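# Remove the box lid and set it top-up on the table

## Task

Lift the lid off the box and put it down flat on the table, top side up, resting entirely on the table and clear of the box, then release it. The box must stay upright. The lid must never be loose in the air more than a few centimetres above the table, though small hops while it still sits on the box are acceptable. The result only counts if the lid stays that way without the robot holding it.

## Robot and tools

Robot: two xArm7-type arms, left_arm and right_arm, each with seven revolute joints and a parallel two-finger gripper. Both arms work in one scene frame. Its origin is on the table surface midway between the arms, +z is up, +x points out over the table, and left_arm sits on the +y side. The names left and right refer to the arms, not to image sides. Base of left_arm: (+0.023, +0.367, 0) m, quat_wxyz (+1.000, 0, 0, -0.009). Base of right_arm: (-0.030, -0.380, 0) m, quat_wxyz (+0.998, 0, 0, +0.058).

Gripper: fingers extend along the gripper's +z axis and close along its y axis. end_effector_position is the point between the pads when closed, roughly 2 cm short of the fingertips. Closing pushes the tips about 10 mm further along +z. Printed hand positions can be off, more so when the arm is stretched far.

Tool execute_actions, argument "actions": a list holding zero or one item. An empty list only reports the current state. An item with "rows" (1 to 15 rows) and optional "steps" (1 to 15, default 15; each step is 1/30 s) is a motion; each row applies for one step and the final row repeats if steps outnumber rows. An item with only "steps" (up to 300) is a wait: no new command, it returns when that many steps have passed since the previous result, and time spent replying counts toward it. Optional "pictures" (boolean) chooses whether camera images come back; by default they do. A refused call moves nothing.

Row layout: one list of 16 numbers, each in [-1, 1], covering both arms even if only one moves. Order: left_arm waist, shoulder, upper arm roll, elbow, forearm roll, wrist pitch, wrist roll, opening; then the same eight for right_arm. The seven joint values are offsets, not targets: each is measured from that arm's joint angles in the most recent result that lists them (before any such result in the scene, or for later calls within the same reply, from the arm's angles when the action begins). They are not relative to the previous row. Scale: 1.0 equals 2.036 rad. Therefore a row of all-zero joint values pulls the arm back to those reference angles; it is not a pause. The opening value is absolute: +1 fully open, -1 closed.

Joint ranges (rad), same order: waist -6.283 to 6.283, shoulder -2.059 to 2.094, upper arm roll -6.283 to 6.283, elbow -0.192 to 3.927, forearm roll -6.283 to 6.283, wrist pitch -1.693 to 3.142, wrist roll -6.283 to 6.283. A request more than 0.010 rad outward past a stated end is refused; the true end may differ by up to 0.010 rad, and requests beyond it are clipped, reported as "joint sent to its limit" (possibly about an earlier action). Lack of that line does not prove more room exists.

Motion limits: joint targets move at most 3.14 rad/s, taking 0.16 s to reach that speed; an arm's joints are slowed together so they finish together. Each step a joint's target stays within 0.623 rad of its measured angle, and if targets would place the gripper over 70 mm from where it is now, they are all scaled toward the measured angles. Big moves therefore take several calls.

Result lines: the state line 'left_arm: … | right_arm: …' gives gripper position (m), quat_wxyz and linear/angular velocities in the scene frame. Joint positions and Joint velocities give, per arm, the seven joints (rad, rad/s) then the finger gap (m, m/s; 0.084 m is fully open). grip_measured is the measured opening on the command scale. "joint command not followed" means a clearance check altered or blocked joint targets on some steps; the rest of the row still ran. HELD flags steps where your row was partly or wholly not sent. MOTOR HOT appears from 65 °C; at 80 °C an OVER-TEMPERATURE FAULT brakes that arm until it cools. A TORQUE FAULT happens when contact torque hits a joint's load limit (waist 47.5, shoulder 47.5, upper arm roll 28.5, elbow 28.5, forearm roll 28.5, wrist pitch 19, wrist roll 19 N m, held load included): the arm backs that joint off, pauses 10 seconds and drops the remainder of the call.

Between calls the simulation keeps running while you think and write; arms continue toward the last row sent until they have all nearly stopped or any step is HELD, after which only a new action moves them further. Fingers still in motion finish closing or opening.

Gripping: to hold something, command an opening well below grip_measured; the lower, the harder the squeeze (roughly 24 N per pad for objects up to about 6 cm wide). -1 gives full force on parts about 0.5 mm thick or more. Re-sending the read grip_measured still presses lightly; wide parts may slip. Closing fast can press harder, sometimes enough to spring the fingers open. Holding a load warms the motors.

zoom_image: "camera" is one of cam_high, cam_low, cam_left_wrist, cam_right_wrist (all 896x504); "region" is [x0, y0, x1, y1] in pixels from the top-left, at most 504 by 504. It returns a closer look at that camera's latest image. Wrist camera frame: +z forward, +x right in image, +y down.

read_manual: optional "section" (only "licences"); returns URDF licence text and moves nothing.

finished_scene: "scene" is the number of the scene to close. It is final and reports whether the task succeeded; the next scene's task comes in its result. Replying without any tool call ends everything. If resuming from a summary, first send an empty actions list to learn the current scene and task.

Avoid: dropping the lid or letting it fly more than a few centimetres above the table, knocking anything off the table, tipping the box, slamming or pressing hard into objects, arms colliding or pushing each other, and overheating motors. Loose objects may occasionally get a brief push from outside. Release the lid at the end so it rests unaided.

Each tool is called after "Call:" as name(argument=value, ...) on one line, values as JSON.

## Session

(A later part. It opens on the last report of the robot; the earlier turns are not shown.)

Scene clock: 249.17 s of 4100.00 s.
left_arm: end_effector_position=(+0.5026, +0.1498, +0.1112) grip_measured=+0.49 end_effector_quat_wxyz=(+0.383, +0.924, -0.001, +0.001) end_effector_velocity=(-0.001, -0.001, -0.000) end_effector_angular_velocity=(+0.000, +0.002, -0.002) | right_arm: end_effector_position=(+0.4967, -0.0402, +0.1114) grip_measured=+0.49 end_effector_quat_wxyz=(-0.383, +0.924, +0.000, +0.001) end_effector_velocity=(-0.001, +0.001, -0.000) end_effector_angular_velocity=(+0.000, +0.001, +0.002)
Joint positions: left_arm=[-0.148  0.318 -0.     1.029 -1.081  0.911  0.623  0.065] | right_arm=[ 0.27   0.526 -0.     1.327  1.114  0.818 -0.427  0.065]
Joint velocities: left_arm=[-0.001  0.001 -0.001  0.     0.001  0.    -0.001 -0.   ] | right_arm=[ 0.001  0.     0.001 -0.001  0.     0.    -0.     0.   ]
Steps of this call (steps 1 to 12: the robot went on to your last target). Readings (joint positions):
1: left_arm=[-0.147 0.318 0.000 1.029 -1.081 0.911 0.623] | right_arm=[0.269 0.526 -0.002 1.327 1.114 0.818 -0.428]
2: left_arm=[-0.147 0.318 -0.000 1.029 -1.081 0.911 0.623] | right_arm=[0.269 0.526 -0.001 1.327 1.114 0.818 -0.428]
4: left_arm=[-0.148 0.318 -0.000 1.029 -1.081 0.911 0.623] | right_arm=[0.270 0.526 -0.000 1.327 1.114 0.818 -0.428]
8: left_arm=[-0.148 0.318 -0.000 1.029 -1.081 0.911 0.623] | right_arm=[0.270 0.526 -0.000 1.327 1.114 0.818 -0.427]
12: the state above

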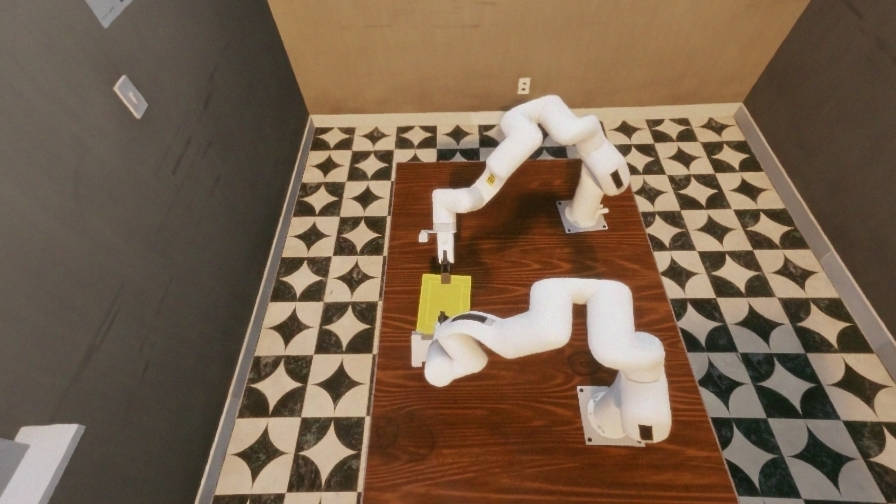

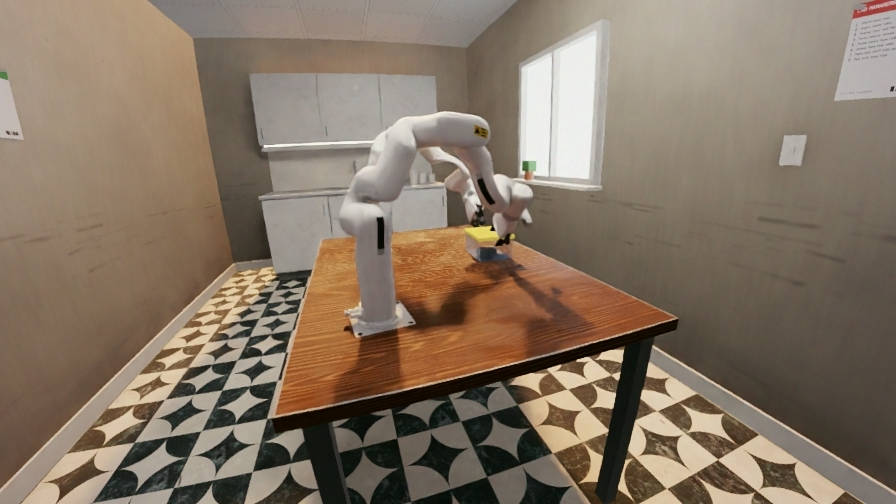

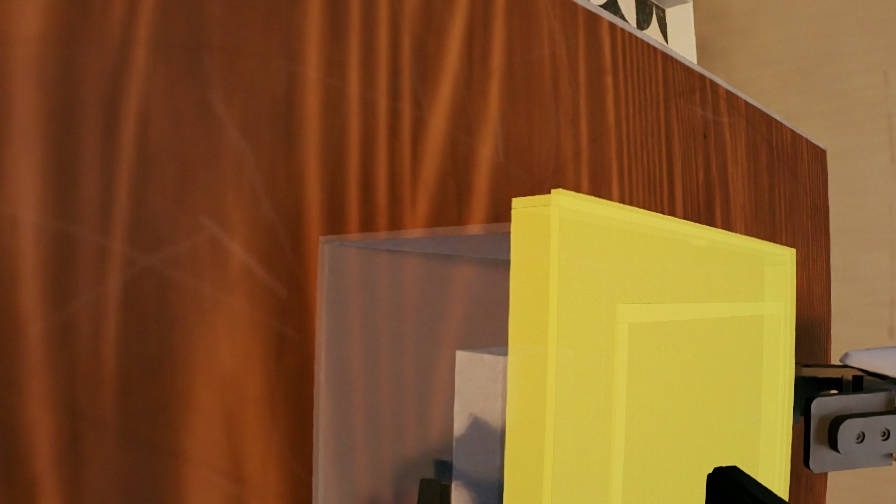

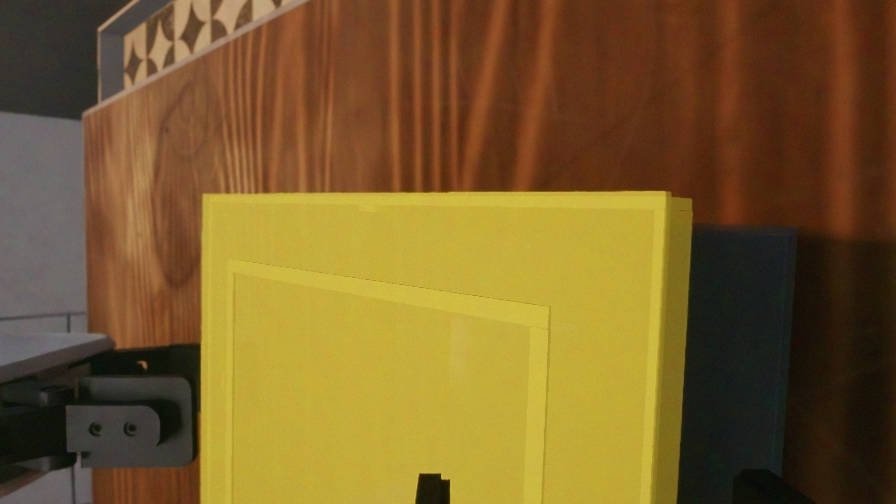

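Call:
execute_actions(actions=[{"rows": [[-0.002,0.0004,0,0.0006,-0.0008,-0.001,-0.0014,0.5,0.0023,0.0014,0,0.0022,0,-0.0009,0.0023,0.5],[-0.002,0.0004,0,0.0006,-0.0008,-0.001,-0.0014,0.5,0.0023,0.0014,0,0.0022,0,-0.0009,0.0023,0.5],[-0.0044,0.0008,0,0.0012,-0.0016,-0.002,-0.0028,0.5,0.0046,0.0027,0,0.0043,0,-0.0019,0.0046,0.5],[-0.0044,0.0008,0,0.0012,-0.0016,-0.002,-0.0028,0.5,0.0046,0.0027,0,0.0043,0,-0.0019,0.0046,0.5],[-0.0065,0.0011,0,0.0017,-0.0025,-0.003,-0.0041,0.5,0.0068,0.0041,0,0.0065,0,-0.0028,0.007,0.5],[-0.0065,0.0011,0,0.0017,-0.0025,-0.003,-0.0041,0.5,0.0068,0.0041,0,0.0065,0,-0.0028,0.007,0.5],[-0.0087,0.0015,0,0.0023,-0.0033,-0.004,-0.0055,0.5,0.0091,0.0054,0,0.0086,0,-0.0038,0.0093,0.5],[-0.0087,0.0015,0,0.0023,-0.0033,-0.004,-0.0055,0.5,0.0091,0.0054,0,0.0086,0,-0.0038,0.0093,0.5],[-0.0109,0.0019,0,0.0029,-0.0041,-0.005,-0.0069,0.5,0.0114,0.0068,0,0.0108,0,-0.0047,0.0116,0.5]], "steps": 15}], pictures=false)

Call:
execute_actions(actions=[{"steps": 10}])

Scene clock: 267.57 s of 4100.00 s.
left_arm: end_effector_position=(+0.5023, +0.1399, +0.1116) grip_measured=+0.49 end_effector_quat_wxyz=(+0.383, +0.924, -0.000, -0.000) end_effector_velocity=(+0.002, +0.004, -0.001) end_effector_angular_velocity=(+0.002, +0.002, +0.013) | right_arm: end_effector_position=(+0.4968, -0.0277, +0.1117) grip_measured=+0.49 end_effector_quat_wxyz=(-0.382, +0.924, -0.001, -0.000) end_effector_velocity=(+0.002, -0.000, -0.001) end_effector_angular_velocity=(-0.002, +0.004, -0.007)
Joint positions: left_arm=[-0.17   0.321 -0.     1.035 -1.089  0.901  0.609  0.065] | right_arm=[ 0.292  0.54  -0.001  1.349  1.114  0.808 -0.404  0.065]
Joint velocities: left_arm=[-0.001  0.001  0.008 -0.    -0.003 -0.003 -0.004 -0.   ] | right_arm=[ 0.003  0.004 -0.004  0.004  0.001 -0.001  0.008 -0.   ]
Steps of this call (steps 1 to 15: the robot went on to your last target; steps 16 to 90: nothing new was sent; then 14.90 s passed at rest; steps 91 to 105: all 15 steps of this action). Readings (joint positions):
91: left_arm=[-0.148 0.318 -0.000 1.029 -1.081 0.911 0.623] | right_arm=[0.270 0.526 -0.000 1.328 1.114 0.818 -0.427]
92: left_arm=[-0.149 0.318 -0.000 1.029 -1.082 0.910 0.622] | right_arm=[0.270 0.527 -0.001 1.328 1.114 0.817 -0.426]
94: left_arm=[-0.151 0.318 0.000 1.030 -1.083 0.909 0.620] | right_arm=[0.273 0.529 -0.001 1.331 1.114 0.816 -0.423]
98: left_arm=[-0.160 0.320 -0.001 1.032 -1.086 0.905 0.615] | right_arm=[0.282 0.534 -0.000 1.340 1.114 0.813 -0.415]
105: the state above

Scene clock: 267.90 s of 4100.00 s.
left_arm: end_effector_position=(+0.5024, +0.1398, +0.1116) grip_measured=+0.49 end_effector_quat_wxyz=(+0.383, +0.924, -0.000, -0.000) end_effector_velocity=(+0.000, -0.001, +0.001) end_effector_angular_velocity=(-0.001, +0.001, +0.002) | right_arm: end_effector_position=(+0.4969, -0.0274, +0.1118) grip_measured=+0.49 end_effector_quat_wxyz=(-0.382, +0.924, -0.001, +0.000) end_effector_velocity=(-0.000, +0.001, -0.000) end_effector_angular_velocity=(+0.001, +0.001, +0.001)
Joint positions: left_arm=[-0.17   0.322 -0.     1.035 -1.09   0.9    0.609  0.065] | right_arm=[ 0.292  0.54  -0.001  1.349  1.114  0.808 -0.404  0.065]
Joint velocities: left_arm=[-0.    -0.001 -0.001  0.001 -0.001  0.    -0.003  0.   ] | right_arm=[0.    0.001 0.001 0.001 0.    0.    0.    0.   ]
Steps of this call (steps 1 to 10: the robot went on to your last target). Readings (joint positions):
1: left_arm=[-0.170 0.321 -0.000 1.035 -1.090 0.901 0.609] | right_arm=[0.292 0.540 -0.001 1.349 1.114 0.808 -0.404]
2: left_arm=[-0.170 0.321 -0.000 1.035 -1.090 0.901 0.609] | right_arm=[0.292 0.540 -0.001 1.349 1.114 0.808 -0.404]
4: left_arm=[-0.170 0.322 -0.000 1.035 -1.090 0.901 0.609] | right_arm=[0.292 0.540 -0.001 1.349 1.114 0.808 -0.404]
8: left_arm=[-0.170 0.322 -0.000 1.035 -1.090 0.900 0.609] | right_arm=[0.292 0.540 -0.001 1.349 1.114 0.808 -0.404]
10: the state above

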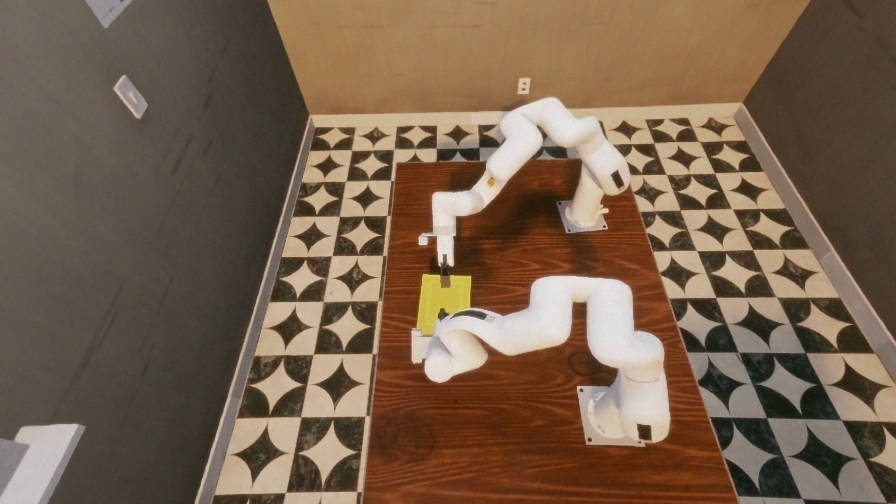

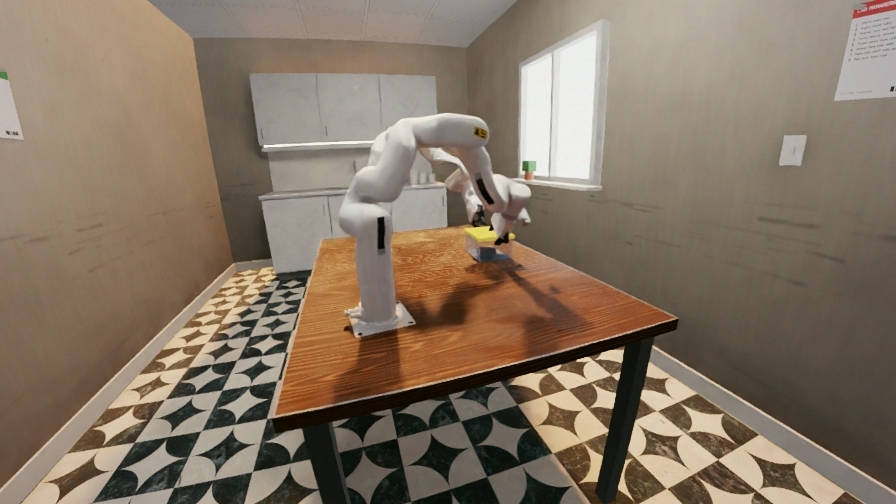

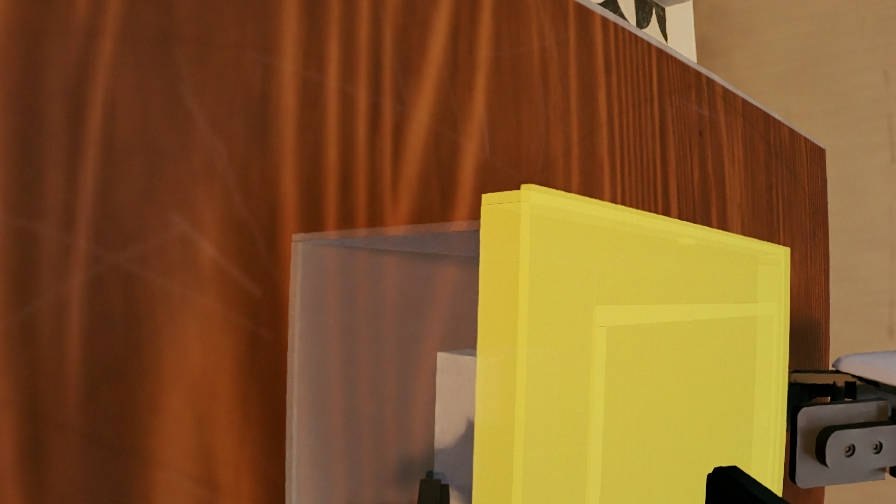

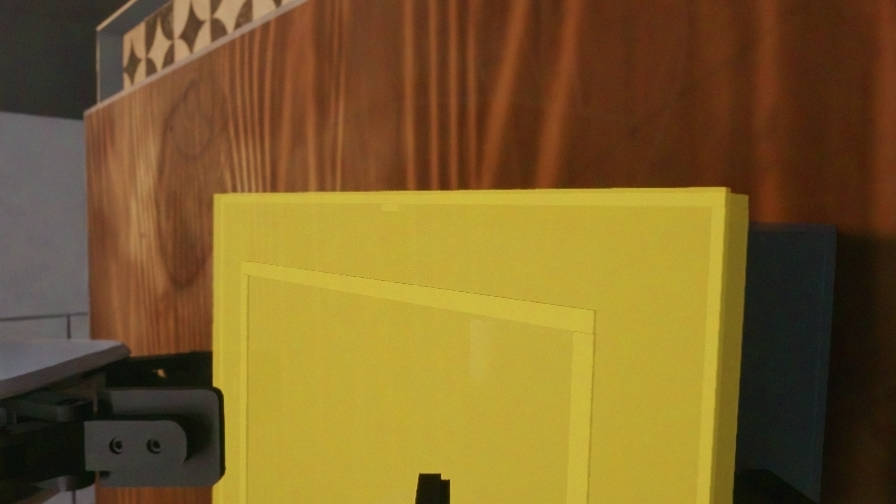

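Call:
execute_actions(actions=[{"rows": [[0,0,0,0,0,0,0,0.5,0.0022,0.0013,0,0.0021,0,-0.0009,0.0022,0.5],[0,0,0,0,0,0,0,0.5,0.0022,0.0013,0,0.0021,0,-0.0009,0.0022,0.5],[0,0,0,0,0,0,0,0.5,0.0022,0.0013,0,0.0021,0,-0.0009,0.0022,0.5],[0.0003,-0.004,0,0.0003,0.0029,0.0023,-0.0046,0.5,0.0019,-0.0022,0,0.0022,-0.003,0.001,0.0063,0.5],[0.0003,-0.004,0,0.0003,0.0029,0.0023,-0.0046,0.5,0.0019,-0.0022,0,0.0022,-0.003,0.001,0.0063,0.5],[0.0003,-0.004,0,0.0003,0.0029,0.0023,-0.0046,0.5,0.0019,-0.0022,0,0.0022,-0.003,0.001,0.0063,0.5],[0.0006,-0.008,0,0.0006,0.0059,0.0046,-0.0092,0.5,0.0015,-0.0057,0,0.0024,-0.006,0.0029,0.0104,0.5],[0.0006,-0.008,0,0.0006,0.0059,0.0046,-0.0092,0.5,0.0015,-0.0057,0,0.0024,-0.006,0.0029,0.0104,0.5],[0.0006,-0.008,0,0.0006,0.0059,0.0046,-0.0092,0.5,0.0015,-0.0057,0,0.0024,-0.006,0.0029,0.0104,0.5],[0.0009,-0.0119,0,0.0009,0.0088,0.0069,-0.0138,0.5,0.0012,-0.0091,0,0.0025,-0.009,0.0048,0.0145,0.5],[0.0009,-0.0119,0,0.0009,0.0088,0.0069,-0.0138,0.5,0.0012,-0.0091,0,0.0025,-0.009,0.0048,0.0145,0.5],[0.0009,-0.0119,0,0.0009,0.0088,0.0069,-0.0138,0.5,0.0012,-0.0091,0,0.0025,-0.009,0.0048,0.0145,0.5],[0.0012,-0.0159,0,0.0012,0.0118,0.0092,-0.0184,0.5,0.0009,-0.0126,0,0.0026,-0.012,0.0067,0.0187,0.5],[0.0012,-0.0159,0,0.0012,0.0118,0.0092,-0.0184,0.5,0.0009,-0.0126,0,0.0026,-0.012,0.0067,0.0187,0.5],[0.0015,-0.0199,0,0.0015,0.0147,0.0115,-0.023,0.5,0.0005,-0.0161,0,0.0028,-0.0149,0.0086,0.0228,0.5]], "steps": 15}], pictures=false)

Call:
execute_actions(actions=[{"steps": 15}])

Scene clock: 303.43 s of 4100.00 s.
left_arm: end_effector_position=(+0.5022, +0.1400, +0.1240) grip_measured=+0.50 end_effector_quat_wxyz=(+0.383, +0.924, +0.001, -0.001) end_effector_velocity=(-0.000, -0.005, +0.049) end_effector_angular_velocity=(-0.005, -0.001, -0.003) | right_arm: end_effector_position=(+0.4971, -0.0252, +0.1247) grip_measured=+0.50 end_effector_quat_wxyz=(-0.382, +0.924, -0.001, -0.000) end_effector_velocity=(-0.003, -0.002, +0.038) end_effector_angular_velocity=(-0.005, +0.015, -0.001)
Joint positions: left_arm=[-0.168  0.296  0.001  1.036 -1.069  0.916  0.578  0.065] | right_arm=[ 0.294  0.52  -0.002  1.354  1.093  0.819 -0.371  0.065]
Joint velocities: left_arm=[ 0.005 -0.096 -0.004  0.009  0.068  0.054 -0.111  0.   ] | right_arm=[-0.008 -0.075 -0.001 -0.006 -0.071  0.045  0.099  0.   ]
Steps of this call (steps 1 to 15: the robot went on to your last target; steps 16 to 90: nothing new was sent; then 32.03 s passed at rest; steps 91 to 105: all 15 steps of this action). Readings (joint positions):
91: left_arm=[-0.170 0.322 -0.000 1.035 -1.090 0.900 0.609] | right_arm=[0.293 0.540 -0.000 1.350 1.114 0.808 -0.404]
92: left_arm=[-0.170 0.322 -0.000 1.035 -1.090 0.900 0.609] | right_arm=[0.294 0.541 -0.001 1.350 1.114 0.808 -0.403]
94: left_arm=[-0.170 0.321 -0.000 1.035 -1.090 0.901 0.609] | right_arm=[0.295 0.542 -0.002 1.352 1.114 0.807 -0.401]
98: left_arm=[-0.169 0.314 0.001 1.035 -1.083 0.905 0.599] | right_arm=[0.296 0.537 -0.001 1.352 1.108 0.810 -0.391]
105: the state above

Scene clock: 303.93 s of 4100.00 s.
left_arm: end_effector_position=(+0.5027, +0.1396, +0.1317) grip_measured=+0.50 end_effector_quat_wxyz=(+0.383, +0.924, +0.000, -0.000) end_effector_velocity=(+0.002, -0.000, +0.002) end_effector_angular_velocity=(-0.000, -0.005, +0.001) | right_arm: end_effector_position=(+0.4974, -0.0252, +0.1319) grip_measured=+0.50 end_effector_quat_wxyz=(-0.382, +0.924, -0.001, -0.000) end_effector_velocity=(+0.002, +0.000, +0.003) end_effector_angular_velocity=(+0.002, -0.006, -0.002)
Joint positions: left_arm=[-0.167  0.281  0.     1.038 -1.06   0.924  0.562  0.065] | right_arm=[ 0.293  0.508 -0.002  1.355  1.084  0.825 -0.357  0.065]
Joint velocities: left_arm=[-0.    -0.002 -0.001  0.003 -0.    -0.002 -0.001  0.   ] | right_arm=[-0.001 -0.001 -0.     0.004  0.    -0.001 -0.     0.   ]
Steps of this call (steps 1 to 15: the robot went on to your last target). Readings (joint positions):
1: left_arm=[-0.167 0.292 0.001 1.036 -1.067 0.918 0.573] | right_arm=[0.294 0.517 -0.002 1.353 1.091 0.821 -0.368]
2: left_arm=[-0.167 0.288 0.000 1.036 -1.064 0.920 0.569] | right_arm=[0.294 0.514 -0.002 1.353 1.088 0.822 -0.364]
4: left_arm=[-0.167 0.283 0.001 1.038 -1.061 0.922 0.565] | right_arm=[0.293 0.510 -0.002 1.355 1.085 0.824 -0.360]
8: left_arm=[-0.167 0.281 0.000 1.038 -1.060 0.923 0.562] | right_arm=[0.293 0.508 -0.002 1.355 1.084 0.825 -0.358]
15: the state above

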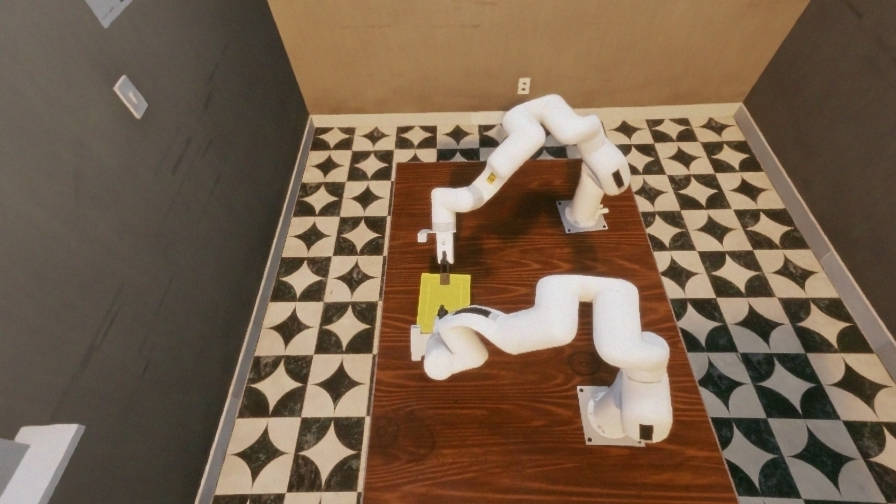

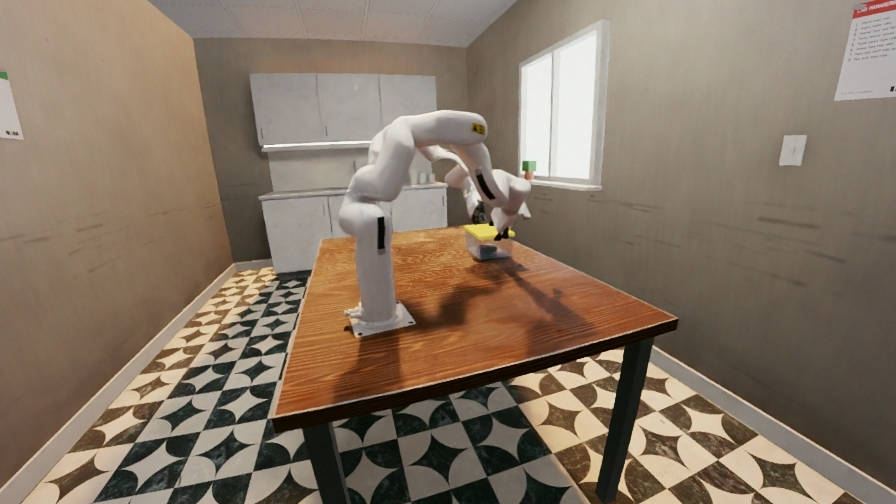

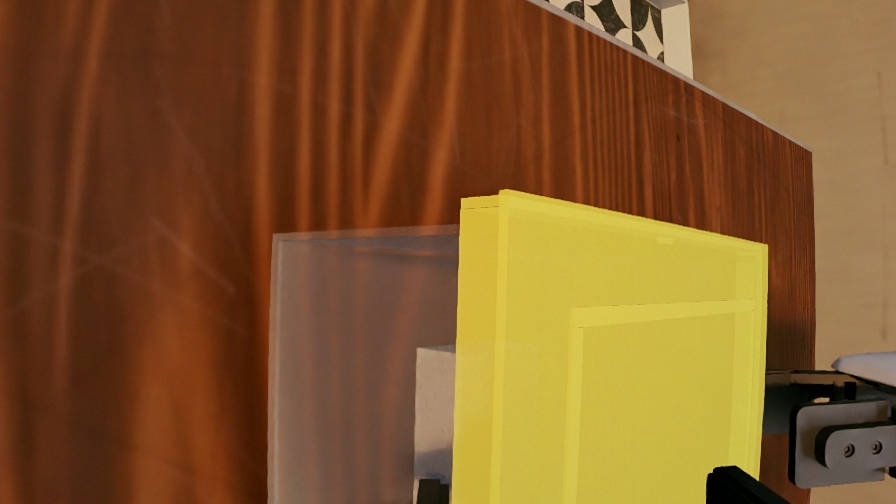

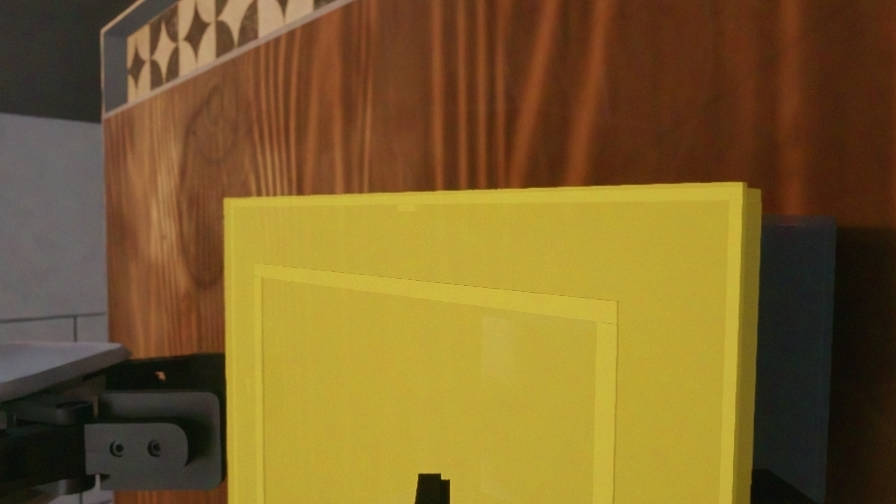

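Call:
zoom_image(camera="cam_low", region=[450, 200, 540, 270])

Region (450, 200, 540, 270) of cam_low's 896x504 image, scaled by 5.600, with more detail than that image has.

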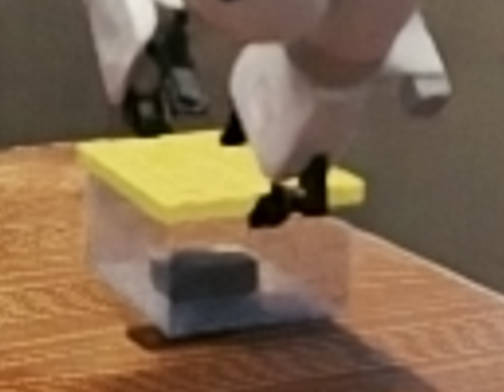

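Call:
execute_actions(actions=[])

Scene clock: 309.40 s of 4100.00 s.
left_arm: end_effector_position=(+0.5027, +0.1392, +0.1319) grip_measured=+0.50 end_effector_quat_wxyz=(+0.383, +0.924, +0.000, -0.000) end_effector_velocity=(-0.000, +0.000, +0.000) end_effector_angular_velocity=(-0.000, -0.000, -0.001) | right_arm: end_effector_position=(+0.4973, -0.0247, +0.1323) grip_measured=+0.50 end_effector_quat_wxyz=(-0.383, +0.924, -0.001, -0.000) end_effector_velocity=(+0.000, -0.000, +0.000) end_effector_angular_velocity=(+0.000, -0.000, -0.000)
Joint positions: left_arm=[-0.167  0.281 -0.     1.038 -1.06   0.924  0.562  0.065] | right_arm=[ 0.293  0.507 -0.001  1.355  1.084  0.825 -0.357  0.065]
Joint velocities: left_arm=[ 0.    -0.001  0.    -0.     0.     0.001  0.     0.   ] | right_arm=[-0. -0.  0. -0. -0. -0.  0.  0.]
Steps of this call (steps 1 to 15: the robot went on to your last target; steps 16 to 90: nothing new was sent; then 2.47 s passed at rest). Readings (joint positions):
1: left_arm=[-0.167 0.281 0.000 1.038 -1.060 0.924 0.562] | right_arm=[0.293 0.508 -0.002 1.355 1.084 0.825 -0.357]
2: left_arm=[-0.167 0.281 0.000 1.038 -1.060 0.924 0.562] | right_arm=[0.293 0.508 -0.002 1.355 1.084 0.825 -0.357]
4: left_arm=[-0.167 0.281 0.000 1.038 -1.060 0.924 0.562] | right_arm=[0.293 0.507 -0.002 1.355 1.084 0.825 -0.357]
8: left_arm=[-0.167 0.281 0.000 1.038 -1.060 0.924 0.562] | right_arm=[0.293 0.508 -0.002 1.355 1.084 0.825 -0.357]
90: the state above
All arms were judged still, so your last target was given up. Only a new action makes them travel on or press farther. Fingers that are still opening or closing keep moving.

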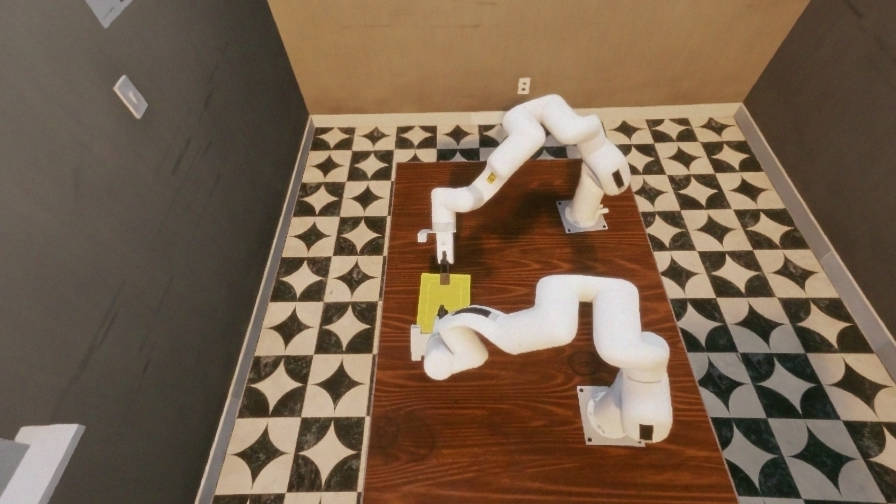

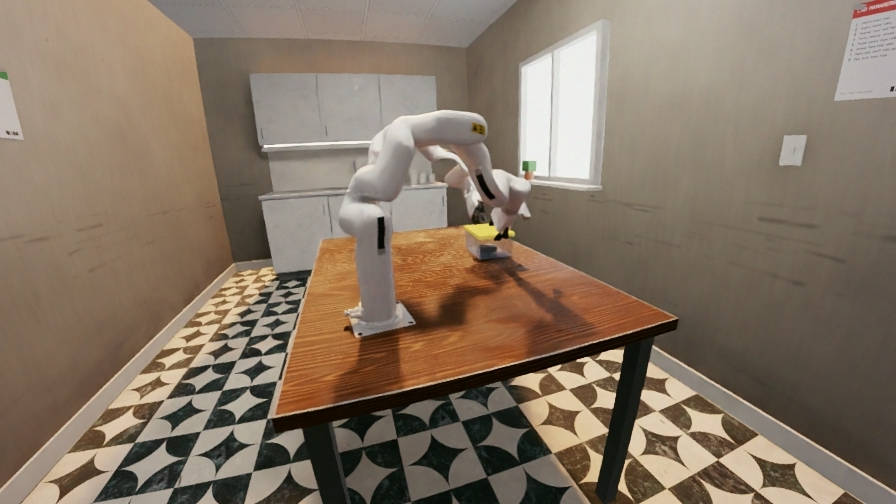

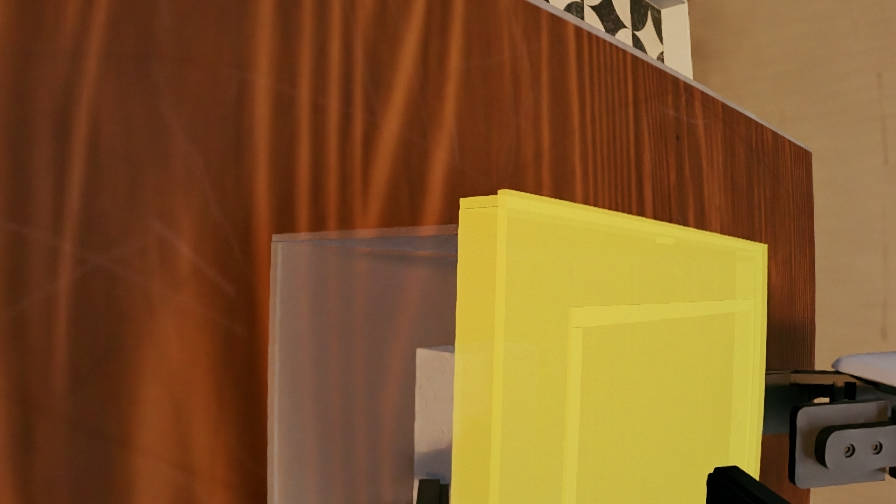

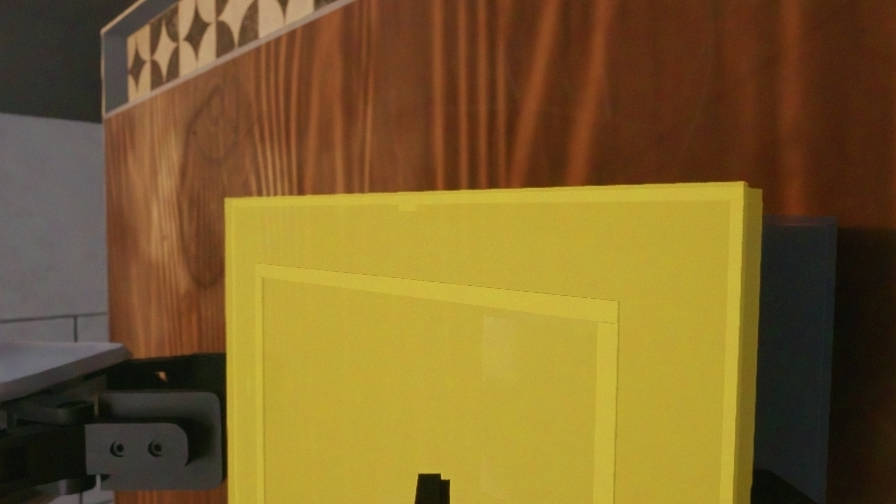

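Call:
execute_actions(actions=[{"rows": [[-0.0002,0.003,0,-0.0002,-0.0022,-0.0017,0.0034,0.5,0.0002,0.0026,0,-0.0001,0.0022,-0.0014,-0.003,0.5],[-0.0002,0.003,0,-0.0002,-0.0022,-0.0017,0.0034,0.5,0.0002,0.0026,0,-0.0001,0.0022,-0.0014,-0.003,0.5],[-0.0002,0.003,0,-0.0002,-0.0022,-0.0017,0.0034,0.5,0.0002,0.0026,0,-0.0001,0.0022,-0.0014,-0.003,0.5],[-0.0005,0.0059,0,-0.0005,-0.0044,-0.0034,0.0068,0.5,0.0005,0.0052,0,-0.0002,0.0044,-0.0028,-0.0061,0.5],[-0.0005,0.0059,0,-0.0005,-0.0044,-0.0034,0.0068,0.5,0.0005,0.0052,0,-0.0002,0.0044,-0.0028,-0.0061,0.5],[-0.0005,0.0059,0,-0.0005,-0.0044,-0.0034,0.0068,0.5,0.0005,0.0052,0,-0.0002,0.0044,-0.0028,-0.0061,0.5],[-0.0007,0.0088,0,-0.0007,-0.0065,-0.0051,0.0102,0.5,0.0007,0.0077,0,-0.0003,0.0066,-0.0042,-0.0091,0.5],[-0.0007,0.0088,0,-0.0007,-0.0065,-0.0051,0.0102,0.5,0.0007,0.0077,0,-0.0003,0.0066,-0.0042,-0.0091,0.5],[-0.0007,0.0088,0,-0.0007,-0.0065,-0.0051,0.0102,0.5,0.0007,0.0077,0,-0.0003,0.0066,-0.0042,-0.0091,0.5],[-0.0007,0.0088,0,-0.0007,-0.0065,-0.0051,0.0102,0.54,0.0007,0.0077,0,-0.0003,0.0066,-0.0042,-0.0091,0.54],[-0.0007,0.0088,0,-0.0007,-0.0065,-0.0051,0.0102,0.58,0.0007,0.0077,0,-0.0003,0.0066,-0.0042,-0.0091,0.58]], "steps": 15}], pictures=false)

Call:
execute_actions(actions=[{"rows": [[0,0,0,0,0,0,0,0.58,0,0,0,0,0,0,0,0.58],[0.0002,-0.003,0,0.0002,0.0022,0.0017,-0.0034,0.58,-0.0002,-0.0026,0,0.0001,-0.0022,0.0014,0.003,0.58],[0.0002,-0.003,0,0.0002,0.0022,0.0017,-0.0034,0.58,-0.0002,-0.0026,0,0.0001,-0.0022,0.0014,0.003,0.58],[0.0002,-0.003,0,0.0002,0.0022,0.0017,-0.0034,0.58,-0.0002,-0.0026,0,0.0001,-0.0022,0.0014,0.003,0.58],[0.0005,-0.0059,0,0.0005,0.0044,0.0034,-0.0068,0.58,-0.0005,-0.0052,0,0.0002,-0.0044,0.0028,0.0061,0.58],[0.0005,-0.0059,0,0.0005,0.0044,0.0034,-0.0068,0.58,-0.0005,-0.0052,0,0.0002,-0.0044,0.0028,0.0061,0.58],[0.0005,-0.0059,0,0.0005,0.0044,0.0034,-0.0068,0.58,-0.0005,-0.0052,0,0.0002,-0.0044,0.0028,0.0061,0.58],[0.0007,-0.0088,0,0.0007,0.0065,0.0051,-0.0102,0.58,-0.0007,-0.0077,0,0.0003,-0.0066,0.0042,0.0091,0.58]], "steps": 15}])

Call:
zoom_image(camera="cam_low", region=[450, 200, 540, 270])

Scene clock: 343.57 s of 4100.00 s.
left_arm: end_effector_position=(+0.5022, +0.1384, +0.1232) grip_measured=+0.58 end_effector_quat_wxyz=(+0.384, +0.924, -0.001, -0.001) end_effector_velocity=(+0.001, -0.002, +0.002) end_effector_angular_velocity=(-0.004, -0.006, -0.002) | right_arm: end_effector_position=(+0.4968, -0.0231, +0.1246) grip_measured=+0.57 end_effector_quat_wxyz=(-0.383, +0.924, +0.001, -0.000) end_effector_velocity=(+0.000, -0.001, -0.001) end_effector_angular_velocity=(+0.000, -0.001, -0.001)
Joint positions: left_arm=[-0.169  0.299 -0.001  1.037 -1.073  0.914  0.582  0.068] | right_arm=[ 0.296  0.522  0.001  1.356  1.097  0.817 -0.376  0.068]
Joint velocities: left_arm=[-0.001 -0.    -0.002  0.004 -0.003  0.     0.003  0.003] | right_arm=[ 0.     0.002 -0.001  0.     0.002 -0.001 -0.003  0.003]
Steps of this call (steps 1 to 90: nothing new was sent; then 30.67 s passed at rest; steps 91 to 105: all 15 steps of this action). Readings (joint positions):
91: left_arm=[-0.167 0.281 -0.000 1.038 -1.060 0.924 0.562] | right_arm=[0.293 0.507 -0.001 1.355 1.084 0.825 -0.358]
92: left_arm=[-0.167 0.282 -0.000 1.038 -1.061 0.923 0.563] | right_arm=[0.294 0.508 -0.001 1.355 1.085 0.825 -0.359]
94: left_arm=[-0.167 0.285 -0.000 1.038 -1.063 0.921 0.567] | right_arm=[0.294 0.511 -0.001 1.355 1.087 0.823 -0.362]
98: left_arm=[-0.168 0.293 -0.000 1.037 -1.069 0.917 0.576] | right_arm=[0.295 0.518 -0.001 1.354 1.093 0.820 -0.370]
105: the state above

Scene clock: 344.07 s of 4100.00 s.
left_arm: end_effector_position=(+0.5023, +0.1381, +0.1322) grip_measured=+0.58 end_effector_quat_wxyz=(+0.384, +0.923, -0.001, -0.001) end_effector_velocity=(-0.003, -0.000, -0.003) end_effector_angular_velocity=(+0.001, +0.011, -0.001) | right_arm: end_effector_position=(+0.4970, -0.0231, +0.1336) grip_measured=+0.58 end_effector_quat_wxyz=(-0.384, +0.923, +0.001, +0.000) end_effector_velocity=(-0.004, +0.000, -0.004) end_effector_angular_velocity=(-0.003, +0.011, +0.002)
Joint positions: left_arm=[-0.167  0.281 -0.001  1.038 -1.06   0.924  0.562  0.068] | right_arm=[ 0.294  0.507  0.     1.356  1.084  0.826 -0.358  0.068]
Joint velocities: left_arm=[ 0.     0.001 -0.001 -0.005  0.003  0.004 -0.006 -0.   ] | right_arm=[ 0.001  0.001  0.001 -0.006 -0.003  0.003  0.005 -0.   ]
Steps of this call (steps 1 to 15: all 15 steps of this action). Readings (joint positions):
1: left_arm=[-0.169 0.299 -0.001 1.037 -1.073 0.914 0.582] | right_arm=[0.296 0.522 0.000 1.356 1.097 0.817 -0.376]
2: left_arm=[-0.169 0.299 -0.001 1.037 -1.073 0.914 0.582] | right_arm=[0.296 0.522 0.001 1.356 1.097 0.818 -0.376]
4: left_arm=[-0.169 0.296 -0.002 1.037 -1.071 0.916 0.579] | right_arm=[0.296 0.520 0.001 1.355 1.095 0.819 -0.373]
8: left_arm=[-0.168 0.289 -0.001 1.038 -1.066 0.920 0.571] | right_arm=[0.295 0.514 0.001 1.355 1.090 0.822 -0.366]
15: the state above

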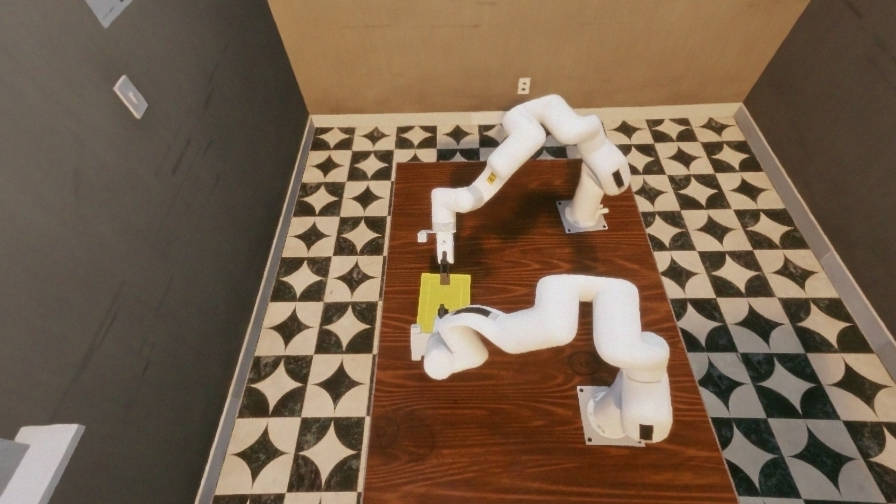

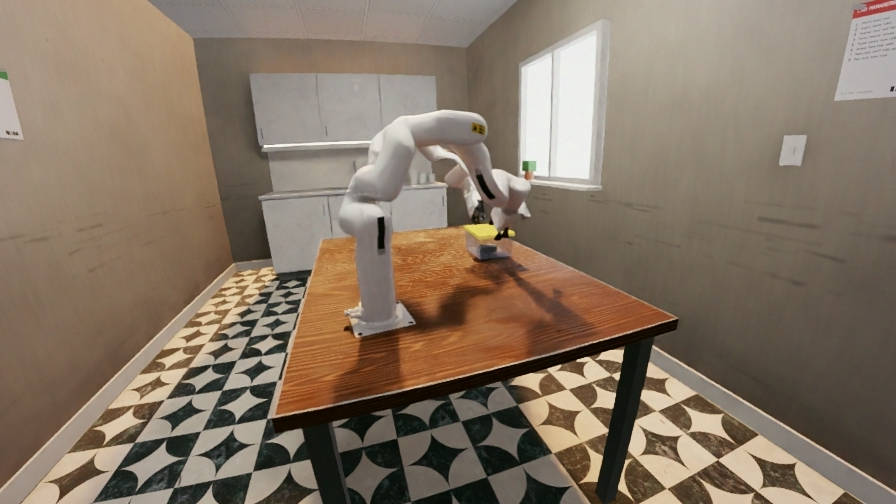

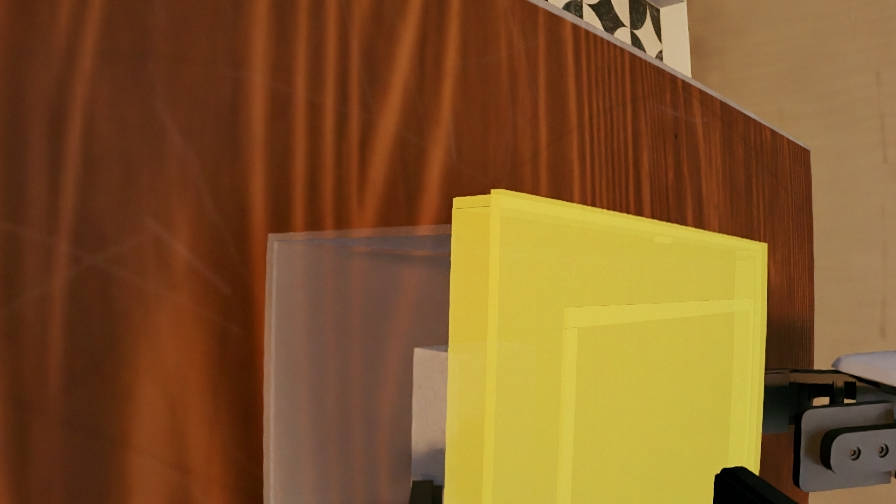

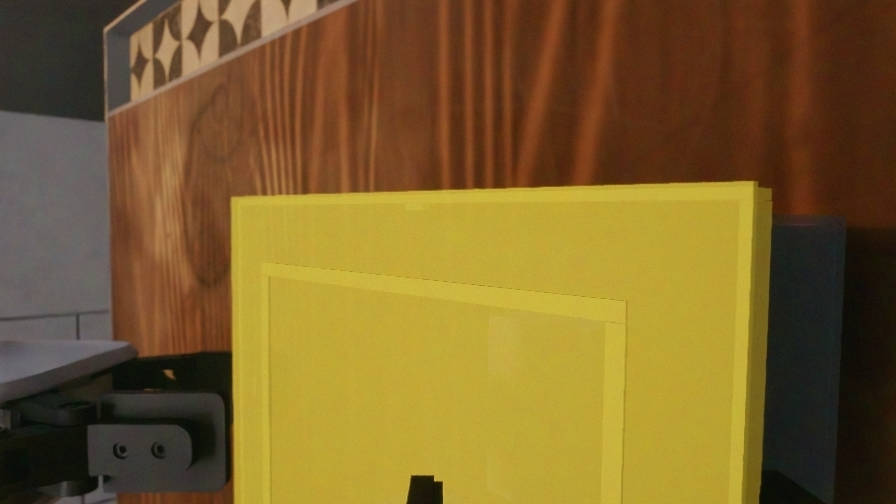

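Region (450, 200, 540, 270) of cam_low's 896x504 image, scaled by 5.600, with more detail than that image has.

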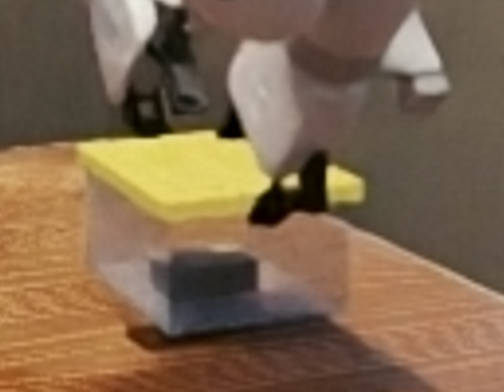

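Call:
execute_actions(actions=[{"rows": [[0,0,0,0,0,0,0,0.6,0,0,0,0,0,0,0,0.6],[0,0,0,0,0,0,0,0.62,0,0,0,0,0,0,0,0.62],[0,0,0,0,0,0,0,0.64,0,0,0,0,0,0,0,0.64],[0,0,0,0,0,0,0,0.66,0,0,0,0,0,0,0,0.66],[0,0,0,0,0,0,0,0.68,0,0,0,0,0,0,0,0.68],[0,0,0,0,0,0,0,0.7,0,0,0,0,0,0,0,0.7]], "steps": 15}])

Call:
zoom_image(camera="cam_low", region=[450, 200, 540, 270])

Scene clock: 356.90 s of 4100.00 s.
left_arm: end_effector_position=(+0.5018, +0.1368, +0.1325) grip_measured=+0.70 end_effector_quat_wxyz=(+0.384, +0.923, -0.002, -0.001) end_effector_velocity=(+0.001, +0.001, +0.000) end_effector_angular_velocity=(+0.001, -0.002, +0.003) | right_arm: end_effector_position=(+0.4960, -0.0215, +0.1340) grip_measured=+0.70 end_effector_quat_wxyz=(-0.384, +0.923, +0.002, -0.000) end_effector_velocity=(+0.001, -0.001, -0.000) end_effector_angular_velocity=(-0.002, -0.002, -0.002)
Joint positions: left_arm=[-0.168  0.281 -0.003  1.039 -1.06   0.925  0.562  0.073] | right_arm=[ 0.295  0.506  0.002  1.357  1.084  0.827 -0.358  0.073]
Joint velocities: left_arm=[ 0.     0.     0.002  0.001  0.    -0.001  0.    -0.   ] | right_arm=[-0.001  0.    -0.002  0.    -0.001 -0.001 -0.     0.   ]
Steps of this call (steps 1 to 15: the robot went on to your last target; steps 16 to 90: nothing new was sent; then 9.33 s passed at rest; steps 91 to 105: all 15 steps of this action). Readings (joint positions):
91: left_arm=[-0.167 0.281 -0.001 1.038 -1.060 0.924 0.562] | right_arm=[0.294 0.507 0.001 1.356 1.084 0.826 -0.357]
92: left_arm=[-0.168 0.281 -0.002 1.038 -1.060 0.925 0.562] | right_arm=[0.294 0.507 0.001 1.356 1.084 0.826 -0.357]
94: left_arm=[-0.168 0.281 -0.002 1.038 -1.060 0.925 0.562] | right_arm=[0.295 0.506 0.001 1.357 1.084 0.826 -0.357]
98: left_arm=[-0.168 0.281 -0.003 1.039 -1.060 0.925 0.562] | right_arm=[0.295 0.506 0.003 1.357 1.084 0.827 -0.358]
105: the state above

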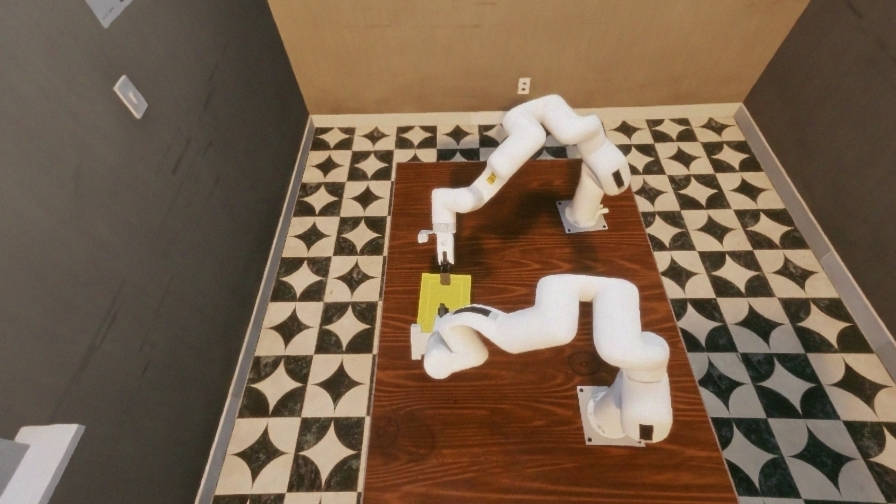

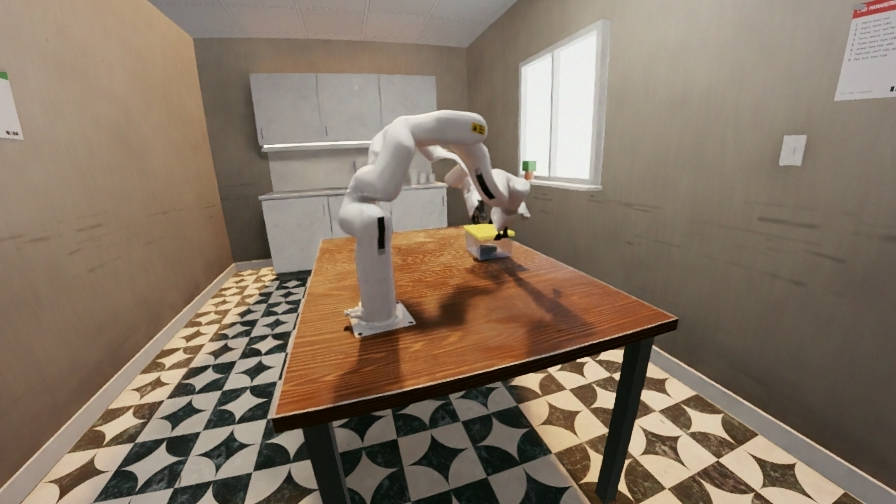

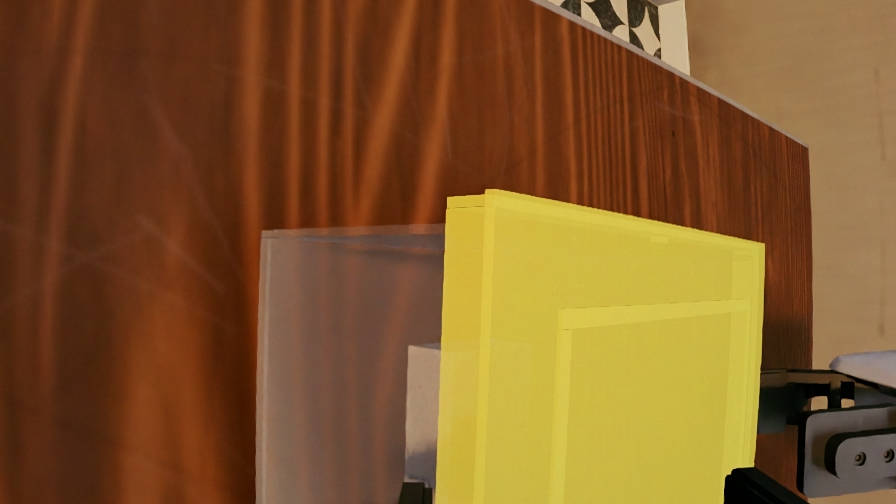

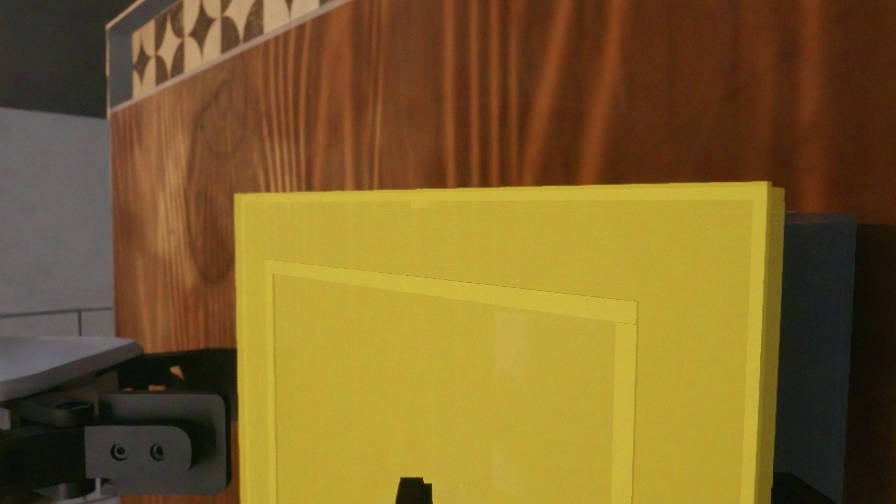

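Region (450, 200, 540, 270) of cam_low's 896x504 image, scaled by 5.600, with more detail than that image has.

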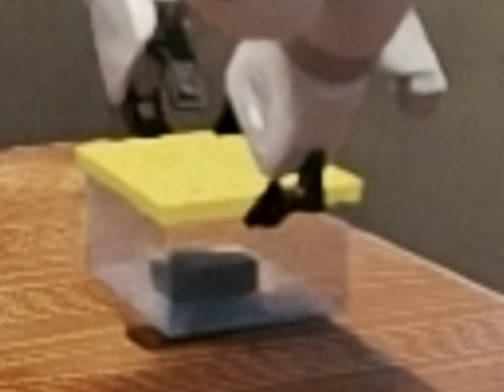

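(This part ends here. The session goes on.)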